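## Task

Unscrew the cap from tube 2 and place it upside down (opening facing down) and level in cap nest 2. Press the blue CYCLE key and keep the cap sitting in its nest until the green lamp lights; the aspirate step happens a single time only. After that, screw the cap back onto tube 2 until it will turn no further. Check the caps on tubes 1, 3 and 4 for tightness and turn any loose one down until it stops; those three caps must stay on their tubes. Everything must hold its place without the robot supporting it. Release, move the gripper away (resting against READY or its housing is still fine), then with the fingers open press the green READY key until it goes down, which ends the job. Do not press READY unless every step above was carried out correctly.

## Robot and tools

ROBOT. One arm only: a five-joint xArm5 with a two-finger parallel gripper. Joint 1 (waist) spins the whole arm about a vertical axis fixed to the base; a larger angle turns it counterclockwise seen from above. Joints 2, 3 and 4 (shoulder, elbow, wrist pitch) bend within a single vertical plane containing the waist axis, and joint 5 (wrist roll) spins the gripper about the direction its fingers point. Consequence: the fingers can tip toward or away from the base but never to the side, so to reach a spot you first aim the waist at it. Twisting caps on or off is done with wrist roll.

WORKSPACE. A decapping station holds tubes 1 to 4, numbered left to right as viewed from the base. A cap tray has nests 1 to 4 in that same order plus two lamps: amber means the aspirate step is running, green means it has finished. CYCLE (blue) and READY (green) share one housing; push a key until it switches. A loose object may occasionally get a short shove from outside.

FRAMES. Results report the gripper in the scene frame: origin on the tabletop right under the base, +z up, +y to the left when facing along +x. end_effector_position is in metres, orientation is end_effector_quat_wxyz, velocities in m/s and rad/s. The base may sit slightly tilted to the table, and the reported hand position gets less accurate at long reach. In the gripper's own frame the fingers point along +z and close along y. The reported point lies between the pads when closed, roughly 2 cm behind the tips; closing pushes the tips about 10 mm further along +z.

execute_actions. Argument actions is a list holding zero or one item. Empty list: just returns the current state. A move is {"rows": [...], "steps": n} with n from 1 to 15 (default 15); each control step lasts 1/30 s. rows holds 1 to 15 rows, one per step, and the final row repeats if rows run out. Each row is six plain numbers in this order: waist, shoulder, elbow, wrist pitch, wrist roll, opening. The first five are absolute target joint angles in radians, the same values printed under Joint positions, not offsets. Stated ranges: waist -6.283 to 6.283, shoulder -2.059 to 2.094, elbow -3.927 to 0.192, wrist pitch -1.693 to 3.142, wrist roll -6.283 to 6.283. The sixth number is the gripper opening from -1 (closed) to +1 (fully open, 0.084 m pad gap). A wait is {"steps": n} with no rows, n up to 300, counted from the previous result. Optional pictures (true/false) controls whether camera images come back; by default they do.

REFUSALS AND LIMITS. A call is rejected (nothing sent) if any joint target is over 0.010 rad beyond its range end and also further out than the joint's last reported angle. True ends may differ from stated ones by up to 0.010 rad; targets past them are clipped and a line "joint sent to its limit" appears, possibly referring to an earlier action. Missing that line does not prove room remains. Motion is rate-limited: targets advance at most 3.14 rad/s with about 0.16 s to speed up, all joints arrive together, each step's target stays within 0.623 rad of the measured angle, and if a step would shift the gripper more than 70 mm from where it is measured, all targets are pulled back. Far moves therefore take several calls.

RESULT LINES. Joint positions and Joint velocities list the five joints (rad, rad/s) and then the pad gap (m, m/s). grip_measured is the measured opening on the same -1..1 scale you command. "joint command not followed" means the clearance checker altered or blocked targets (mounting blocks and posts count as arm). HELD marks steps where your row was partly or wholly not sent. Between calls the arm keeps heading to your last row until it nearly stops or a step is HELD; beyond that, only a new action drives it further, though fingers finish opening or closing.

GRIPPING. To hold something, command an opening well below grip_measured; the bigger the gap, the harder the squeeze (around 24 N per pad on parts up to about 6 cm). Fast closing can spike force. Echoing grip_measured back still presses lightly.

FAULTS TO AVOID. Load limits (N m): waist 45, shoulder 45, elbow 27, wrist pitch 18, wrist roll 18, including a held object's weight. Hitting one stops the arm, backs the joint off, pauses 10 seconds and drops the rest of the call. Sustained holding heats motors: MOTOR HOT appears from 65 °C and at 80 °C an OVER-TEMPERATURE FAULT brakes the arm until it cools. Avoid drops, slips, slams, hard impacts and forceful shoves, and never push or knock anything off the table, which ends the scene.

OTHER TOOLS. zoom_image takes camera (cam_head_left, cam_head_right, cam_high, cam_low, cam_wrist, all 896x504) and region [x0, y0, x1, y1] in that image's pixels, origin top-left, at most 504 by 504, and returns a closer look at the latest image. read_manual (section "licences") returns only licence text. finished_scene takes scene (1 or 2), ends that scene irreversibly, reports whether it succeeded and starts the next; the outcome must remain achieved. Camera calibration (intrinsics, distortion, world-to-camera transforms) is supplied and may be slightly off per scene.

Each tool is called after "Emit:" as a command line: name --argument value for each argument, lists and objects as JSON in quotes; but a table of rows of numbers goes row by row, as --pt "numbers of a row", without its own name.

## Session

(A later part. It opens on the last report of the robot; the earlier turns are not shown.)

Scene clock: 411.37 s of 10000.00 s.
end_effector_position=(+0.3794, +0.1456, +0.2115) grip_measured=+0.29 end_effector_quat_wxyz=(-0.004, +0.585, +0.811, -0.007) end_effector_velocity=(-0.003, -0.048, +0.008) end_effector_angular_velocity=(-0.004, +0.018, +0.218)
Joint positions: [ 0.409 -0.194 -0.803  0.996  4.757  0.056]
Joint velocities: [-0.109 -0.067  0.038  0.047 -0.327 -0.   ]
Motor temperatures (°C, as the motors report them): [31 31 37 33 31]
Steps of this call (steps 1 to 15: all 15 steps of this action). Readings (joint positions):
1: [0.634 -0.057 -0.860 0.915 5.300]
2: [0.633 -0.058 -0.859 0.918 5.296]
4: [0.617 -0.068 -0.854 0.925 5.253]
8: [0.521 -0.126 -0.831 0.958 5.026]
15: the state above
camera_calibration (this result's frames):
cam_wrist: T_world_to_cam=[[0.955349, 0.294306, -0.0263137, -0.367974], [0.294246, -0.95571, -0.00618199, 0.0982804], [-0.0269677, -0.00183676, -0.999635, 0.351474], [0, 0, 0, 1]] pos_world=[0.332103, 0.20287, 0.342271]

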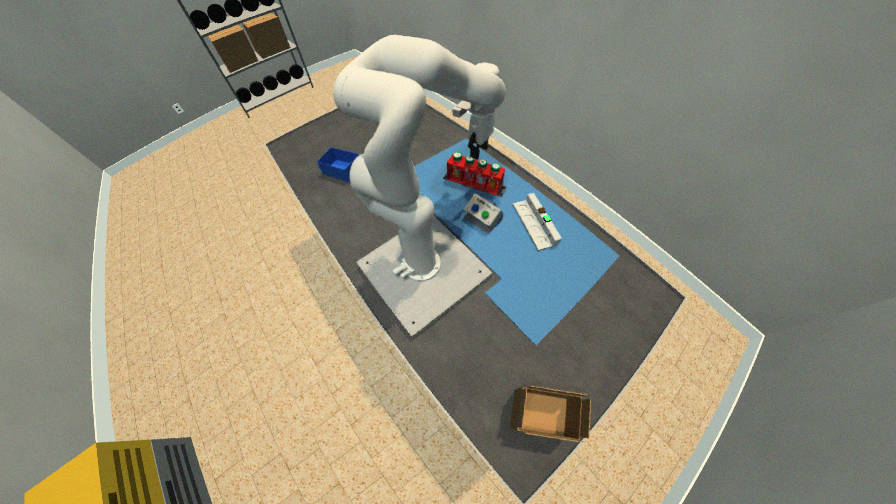

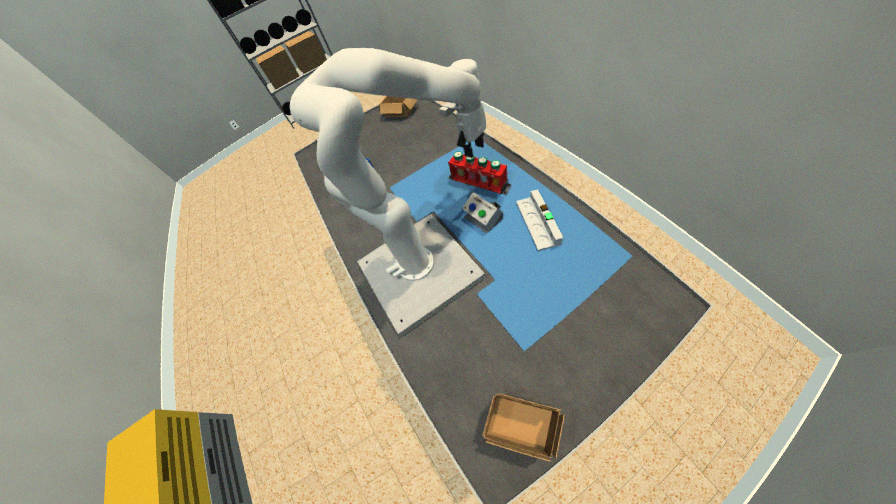

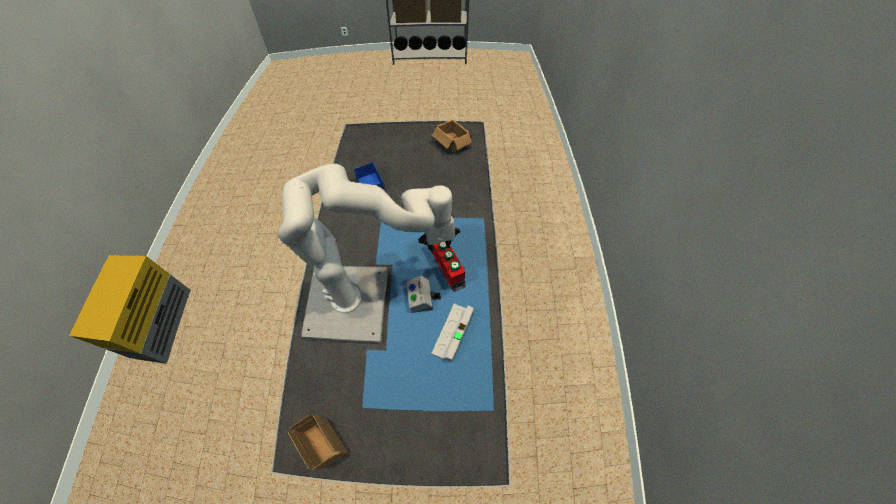

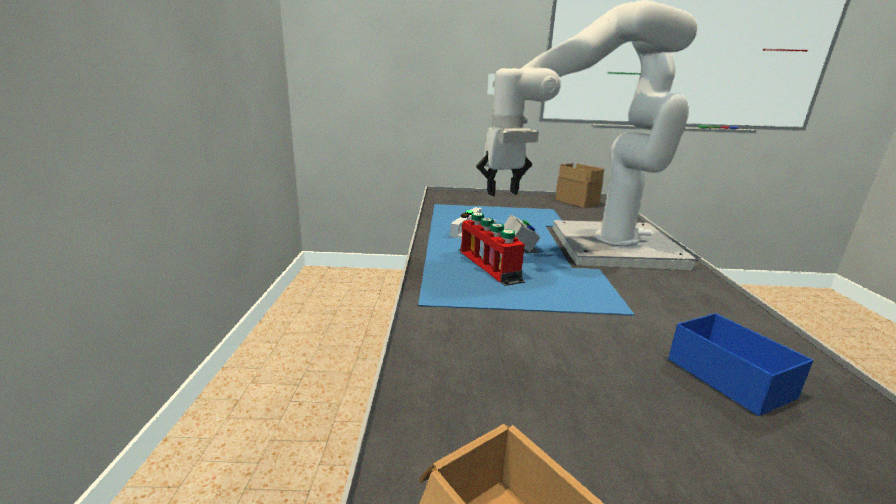

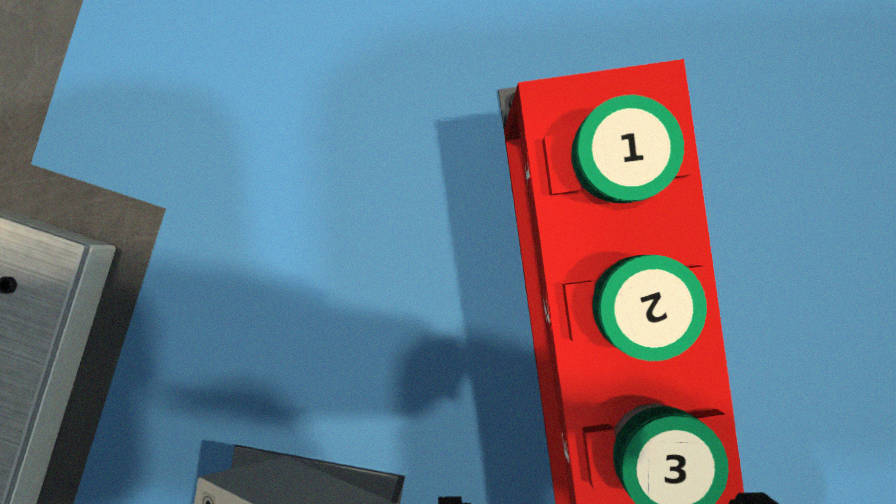

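Emit:
execute_actions --actions '[{"rows":[[0.055,-0.5,-0.45,0.85,1.44,-1]],"steps":15}]' --pictures false

Emit:
execute_actions --actions '[{"steps":25}]' --pictures false

Emit:
execute_actions --actions '[{"rows":[[0.055,-0.937,0.062,0.575,1.44,-1]],"steps":15}]' --pictures false

Emit:
execute_actions --actions '[{"rows":[[0.055,-0.937,0.062,0.575,1.44,-1],[0.055,-0.937,0.062,0.575,1.44,-1],[0.055,-0.937,0.062,0.575,1.44,-1],[0.055,-0.83,0.068,0.46,1.44,-1],[0.055,-0.83,0.068,0.46,1.44,-1],[0.055,-0.83,0.068,0.46,1.44,-1],[0.055,-0.721,0.073,0.348,1.44,-1]],"steps":15}]'

Scene clock: 416.27 s of 10000.00 s.
end_effector_position=(+0.3473, +0.0249, +0.1972) grip_measured=-1.00 end_effector_quat_wxyz=(+0.032, +0.368, +0.929, +0.012) end_effector_velocity=(-0.085, -0.177, -0.041) end_effector_angular_velocity=(-0.176, -0.136, +2.116)
Joint positions: [ 0.112 -0.45  -0.508  0.876  3.965  0.   ]
Joint velocities: [-0.494 -0.429  0.504 -0.211 -2.615  0.   ]
Motor temperatures (°C, as the motors report them): [31 31 37 33 31]
Steps of this call (steps 1 to 30: the robot went on to your last target; steps 31 to 132: nothing new was sent; steps 133 to 147: all 15 steps of this action). Readings (joint positions):
133: [0.400 -0.200 -0.800 1.000 4.730]
134: [0.398 -0.201 -0.798 0.999 4.726]
136: [0.377 -0.221 -0.775 0.988 4.683]
140: [0.269 -0.314 -0.668 0.943 4.481]
147: the state above

Scene clock: 417.10 s of 10000.00 s.
end_effector_position=(+0.3372, +0.0050, +0.1923) grip_measured=-1.00 end_effector_quat_wxyz=(+0.031, -0.635, +0.772, -0.029) end_effector_velocity=(-0.000, -0.000, -0.000) end_effector_angular_velocity=(-0.212, +0.015, +2.461)
Joint positions: [ 0.055 -0.5   -0.45   0.85   1.777  0.   ]
Joint velocities: [-0.001  0.    -0.     0.001 -2.471  0.   ]
Motor temperatures (°C, as the motors report them): [31 31 37 33 31]
Steps of this call (steps 1 to 25: the robot went on to your last target). Readings (joint positions):
1: [0.097 -0.463 -0.493 0.869 3.877]
2: [0.085 -0.473 -0.481 0.864 3.789]
4: [0.070 -0.487 -0.465 0.857 3.613]
8: [0.059 -0.497 -0.454 0.851 3.263]
25: the state above

Scene clock: 417.60 s of 10000.00 s.
end_effector_position=(+0.2652, +0.0038, +0.1332) grip_measured=-1.00 end_effector_quat_wxyz=(-0.089, +0.747, -0.650, +0.104) end_effector_velocity=(-0.016, -0.000, -0.024) end_effector_angular_velocity=(-0.014, -0.151, +0.057)
Joint positions: [ 0.055 -0.919  0.042  0.588  1.445  0.   ]
Joint velocities: [-0.    -0.22   0.231 -0.162 -0.059  0.   ]
Motor temperatures (°C, as the motors report them): [31 31 37 33 31]
Steps of this call (steps 1 to 15: all 15 steps of this action). Readings (joint positions):
1: [0.055 -0.500 -0.450 0.850 1.698]
2: [0.055 -0.501 -0.448 0.849 1.629]
4: [0.055 -0.529 -0.417 0.829 1.536]
8: [0.055 -0.712 -0.201 0.717 1.487]
15: the state above

Scene clock: 418.10 s of 10000.00 s.
end_effector_position=(+0.2679, +0.0036, +0.1027) grip_measured=-1.00 end_effector_quat_wxyz=(-0.091, +0.748, -0.648, +0.108) end_effector_velocity=(+0.013, -0.000, -0.011) end_effector_angular_velocity=(+0.000, -0.041, +0.001)
Joint positions: [ 0.055 -0.733  0.073  0.363  1.44   0.   ]
Joint velocities: [-0.001  0.144 -0.002 -0.182 -0.001  0.   ]
Motor temperatures (°C, as the motors report them): [31 31 37 33 31]
Steps of this call (steps 1 to 15: all 15 steps of this action). Readings (joint positions):
1: [0.055 -0.925 0.048 0.584 1.443]
2: [0.055 -0.928 0.051 0.581 1.442]
4: [0.055 -0.933 0.056 0.577 1.441]
8: [0.055 -0.878 0.062 0.512 1.440]
15: the state above
camera_calibration (this result's frames):
cam_wrist: T_world_to_cam=[[-0.95011, -0.120754, -0.287592, 0.316278], [-0.112577, 0.992629, -0.044868, 0.100633], [0.290891, -0.0102533, -0.956701, 0.149918], [0, 0, 0, 1]] pos_world=[0.268218, -0.0601624, 0.238901]

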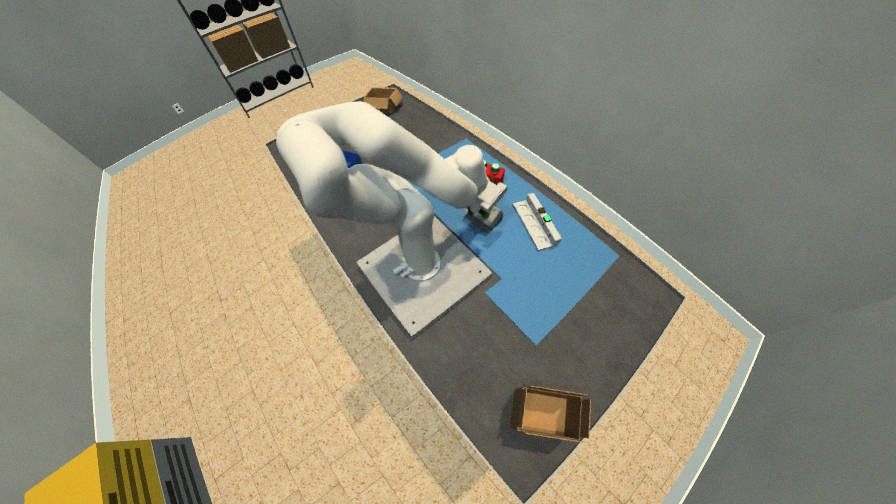

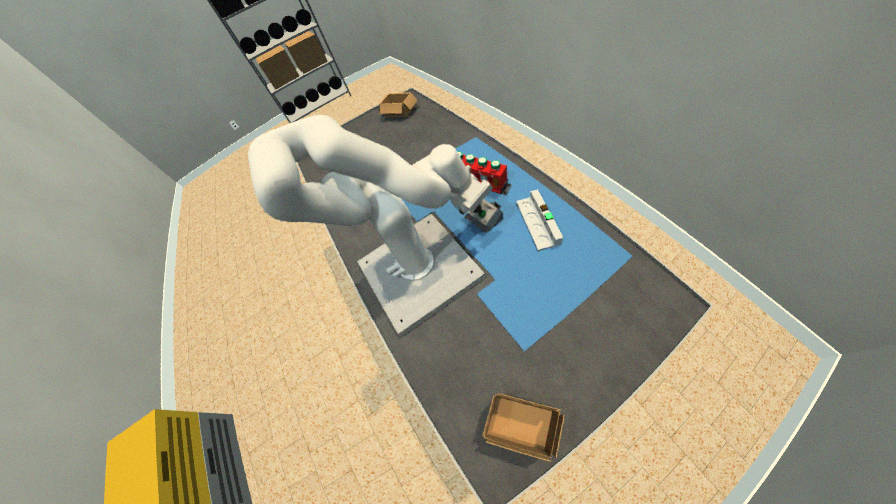

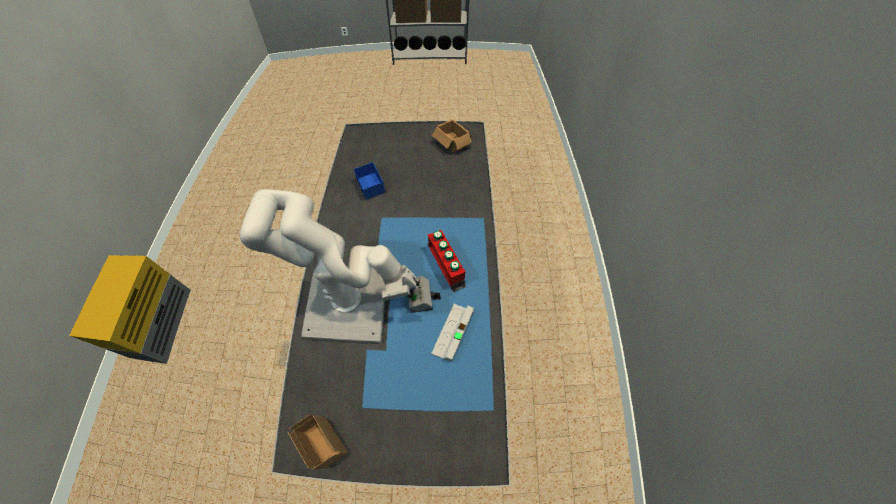

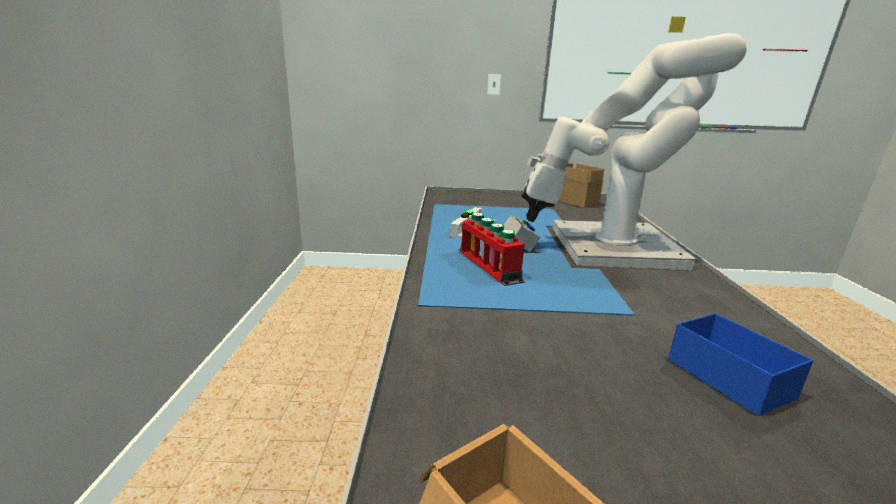

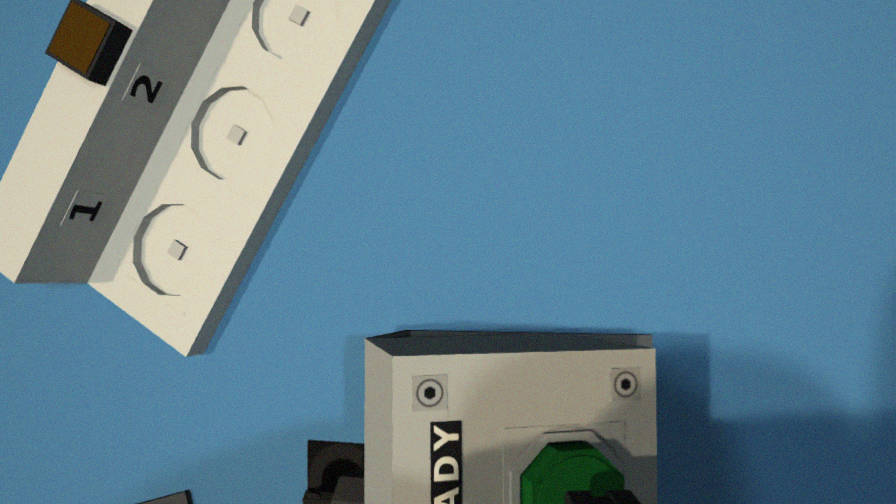

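Over the green key. Press.

Emit:
execute_actions --actions '[{"rows":[[0.055,-0.71,0.072,0.338,1.44,-1],[0.055,-0.70,0.071,0.329,1.44,-1],[0.055,-0.69,0.07,0.32,1.44,-1],[0.055,-0.68,0.07,0.311,1.44,-1],[0.055,-0.67,0.069,0.301,1.44,-1],[0.055,-0.66,0.068,0.292,1.44,-1],[0.055,-0.652,0.068,0.285,1.44,-1],[0.055,-0.645,0.067,0.278,1.44,-1],[0.055,-0.638,0.067,0.272,1.44,-1],[0.055,-0.631,0.066,0.265,1.44,-1],[0.055,-0.624,0.066,0.259,1.44,-1],[0.055,-0.617,0.065,0.252,1.44,-1],[0.055,-0.611,0.065,0.247,1.44,-1],[0.055,-0.605,0.064,0.241,1.44,-1],[0.055,-0.6,0.064,0.236,1.44,-1]],"steps":15}]'

Scene clock: 422.63 s of 10000.00 s.
end_effector_position=(+0.2722, +0.0036, +0.0921) grip_measured=-1.00 end_effector_quat_wxyz=(-0.092, +0.748, -0.648, +0.109) end_effector_velocity=(+0.009, +0.000, -0.019) end_effector_angular_velocity=(-0.000, -0.009, +0.002)
Joint positions: [ 0.055 -0.627  0.065  0.261  1.44   0.   ]
Joint velocities: [ 0.001  0.201 -0.02  -0.19  -0.001  0.   ]
Motor temperatures (°C, as the motors report them): [31 31 37 33 31]
Steps of this call (steps 1 to 30: the robot went on to your last target; steps 31 to 121: nothing new was sent; steps 122 to 136: all 15 steps of this action). Readings (joint positions):
122: [0.055 -0.721 0.073 0.348 1.440]
123: [0.055 -0.720 0.073 0.347 1.440]
125: [0.055 -0.712 0.072 0.340 1.440]
129: [0.055 -0.681 0.070 0.312 1.440]
136: the state above
camera_calibration (this result's frames):
cam_wrist: T_world_to_cam=[[-0.949153, -0.12096, -0.290651, 0.317303], [-0.112656, 0.992605, -0.0452009, 0.100665], [0.293969, -0.0101591, -0.955761, 0.137583], [0, 0, 0, 1]] pos_world=[0.272064, -0.0601426, 0.22827]

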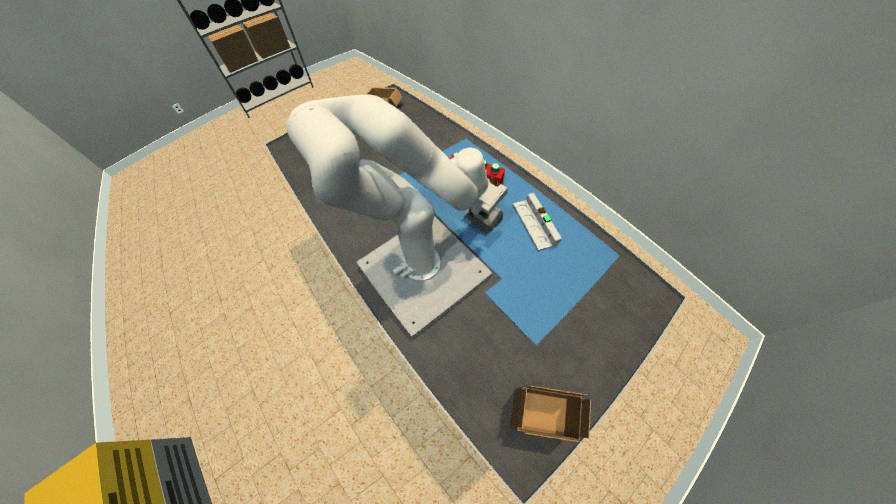

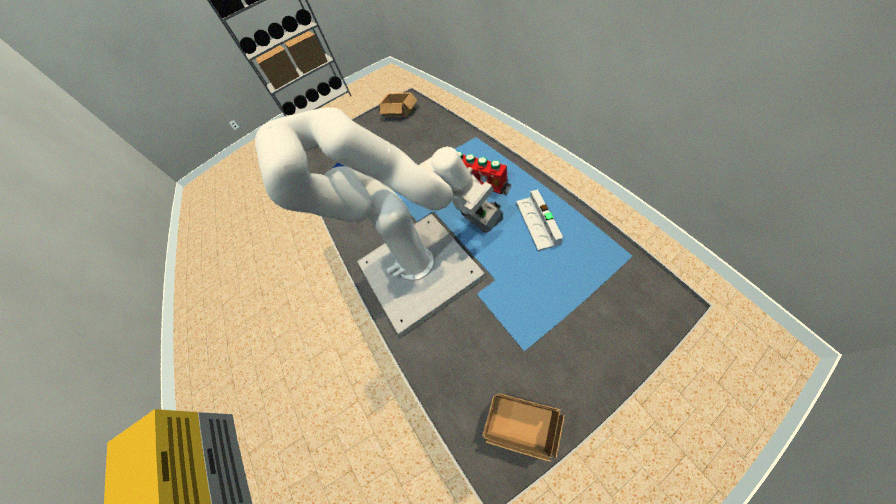

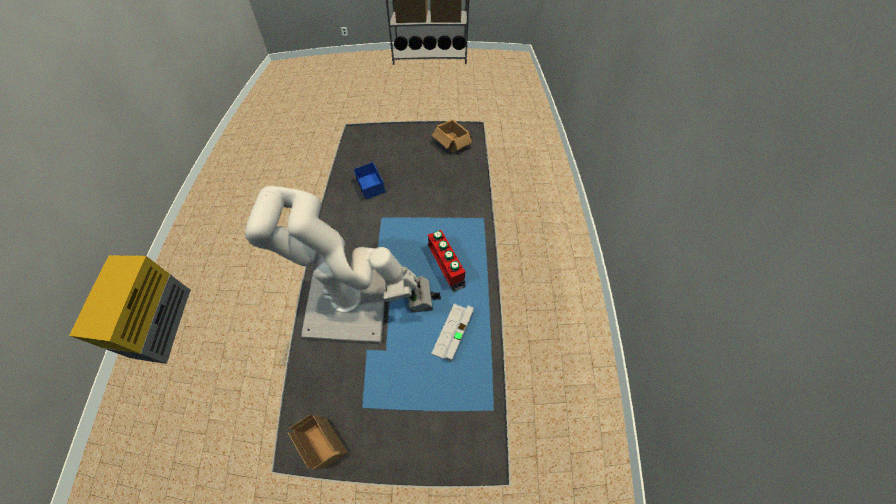

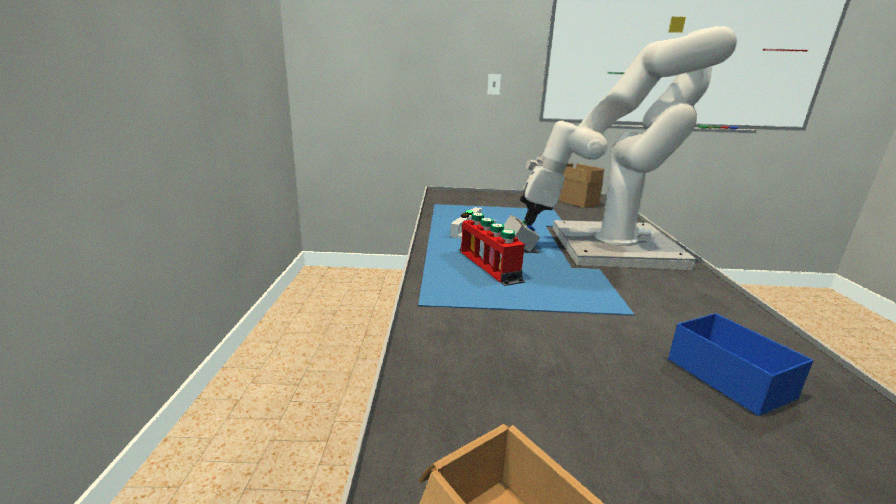

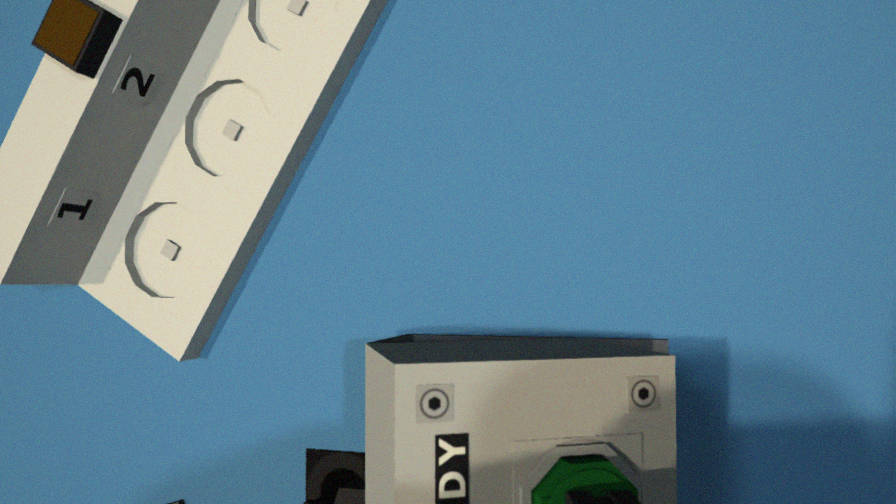

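Emit:
execute_actions --actions '[{"rows":[[0.055,-0.6,0.064,0.236,1.44,-1],[0.055,-0.6,0.064,0.236,1.44,-1],[0.055,-0.6,0.064,0.236,1.44,-1],[0.055,-0.595,0.063,0.232,1.44,-1],[0.055,-0.59,0.063,0.227,1.44,-1],[0.055,-0.585,0.063,0.223,1.44,-1],[0.055,-0.58,0.062,0.218,1.44,-1]],"steps":12}]'

Scene clock: 422.67 s of 10000.00 s.
end_effector_position=(+0.2729, +0.0036, +0.0892) grip_measured=-1.00 end_effector_quat_wxyz=(-0.092, +0.748, -0.648, +0.109) end_effector_velocity=(-0.001, -0.000, -0.000) end_effector_angular_velocity=(-0.000, +0.002, -0.001)
Joint positions: [ 0.055 -0.6    0.064  0.236  1.44   0.   ]
Joint velocities: [-0.001 -0.001  0.001  0.002 -0.     0.   ]
Motor temperatures (°C, as the motors report them): [31 31 37 33 31]
The task's run ended inside this call: 12 steps that you had sent did not run.
Steps of this call (step 1: the robot went on to your last target). Readings (joint positions):
1: [0.055 -0.620 0.065 0.255 1.440]
camera_calibration (this result's frames):
cam_wrist: T_world_to_cam=[[-0.94914, -0.120789, -0.290762, 0.317115], [-0.112473, 0.992626, -0.0452128, 0.10062], [0.294079, -0.0102106, -0.955727, 0.134511], [0, 0, 0, 1]] pos_world=[0.272746, -0.060201, 0.22531]
The task's run has ended: the event that ends the task has happened.

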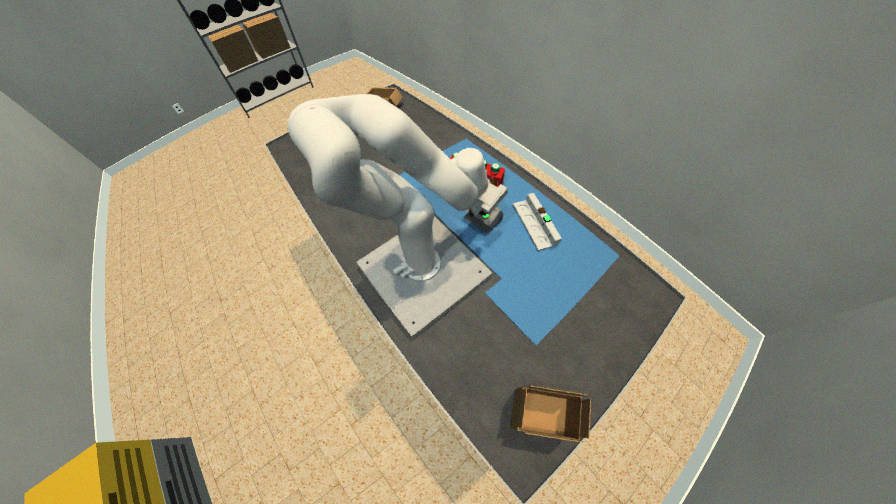

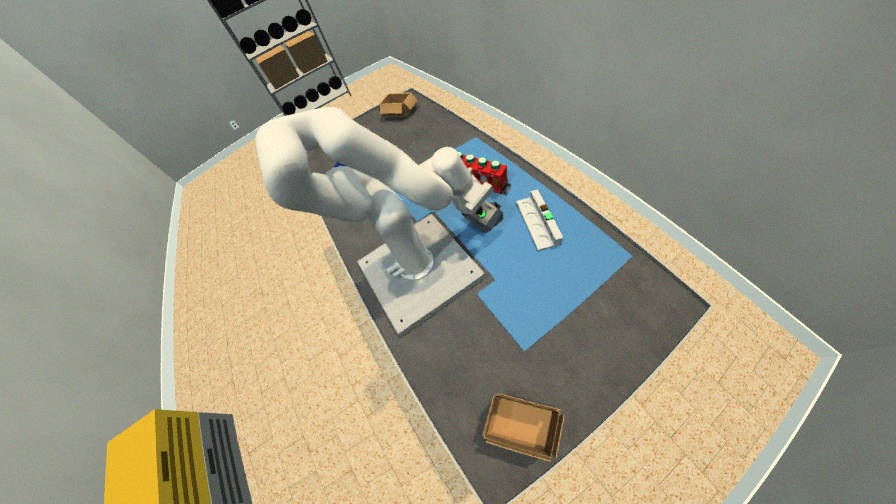

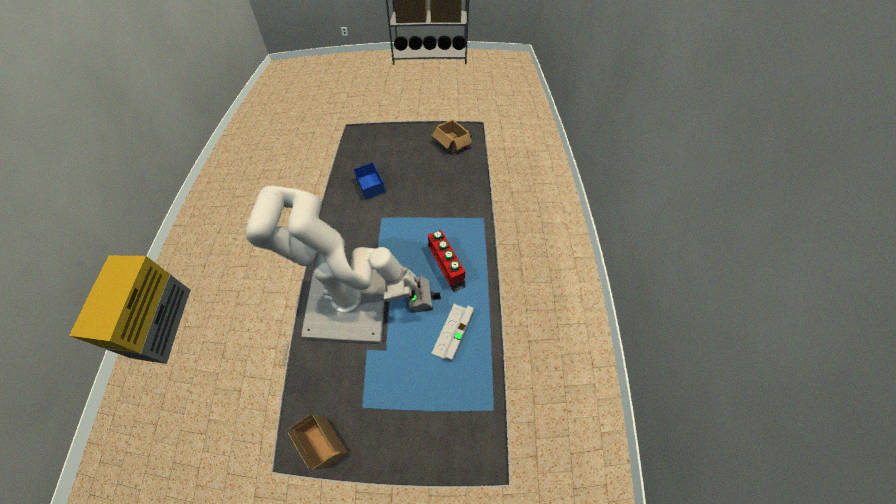

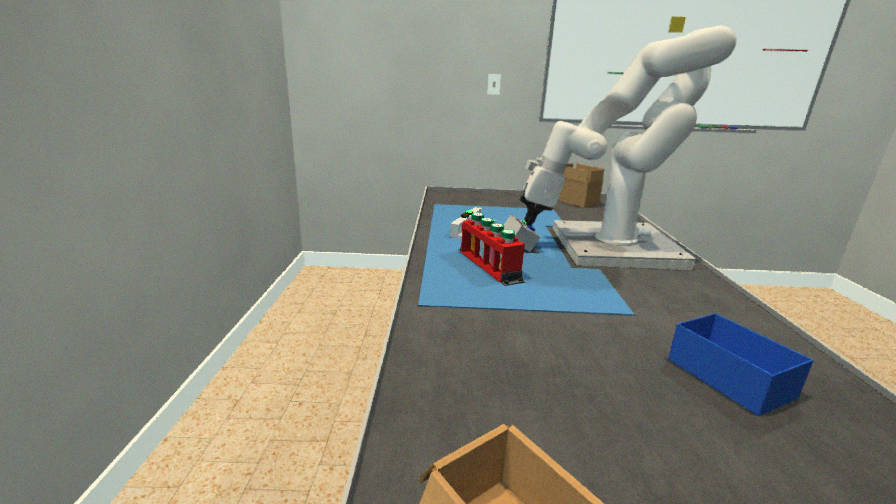

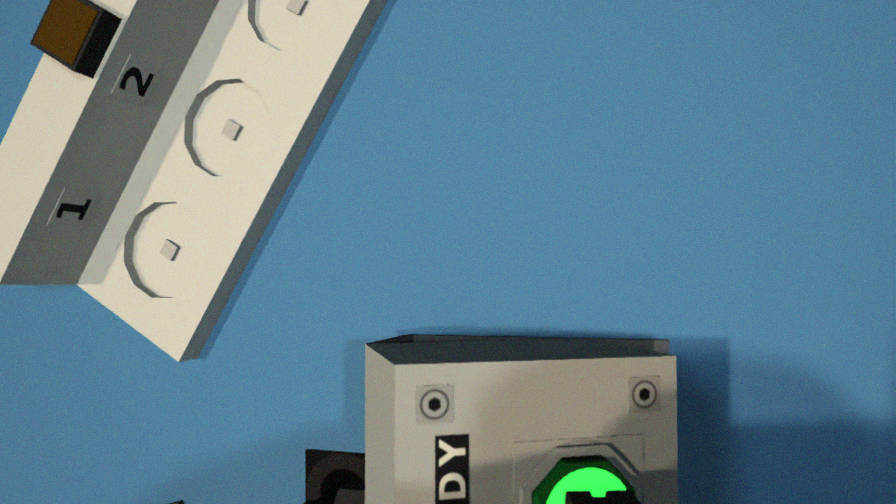

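Emit:
finished_scene --scene 2

The scene is finished: the task was done.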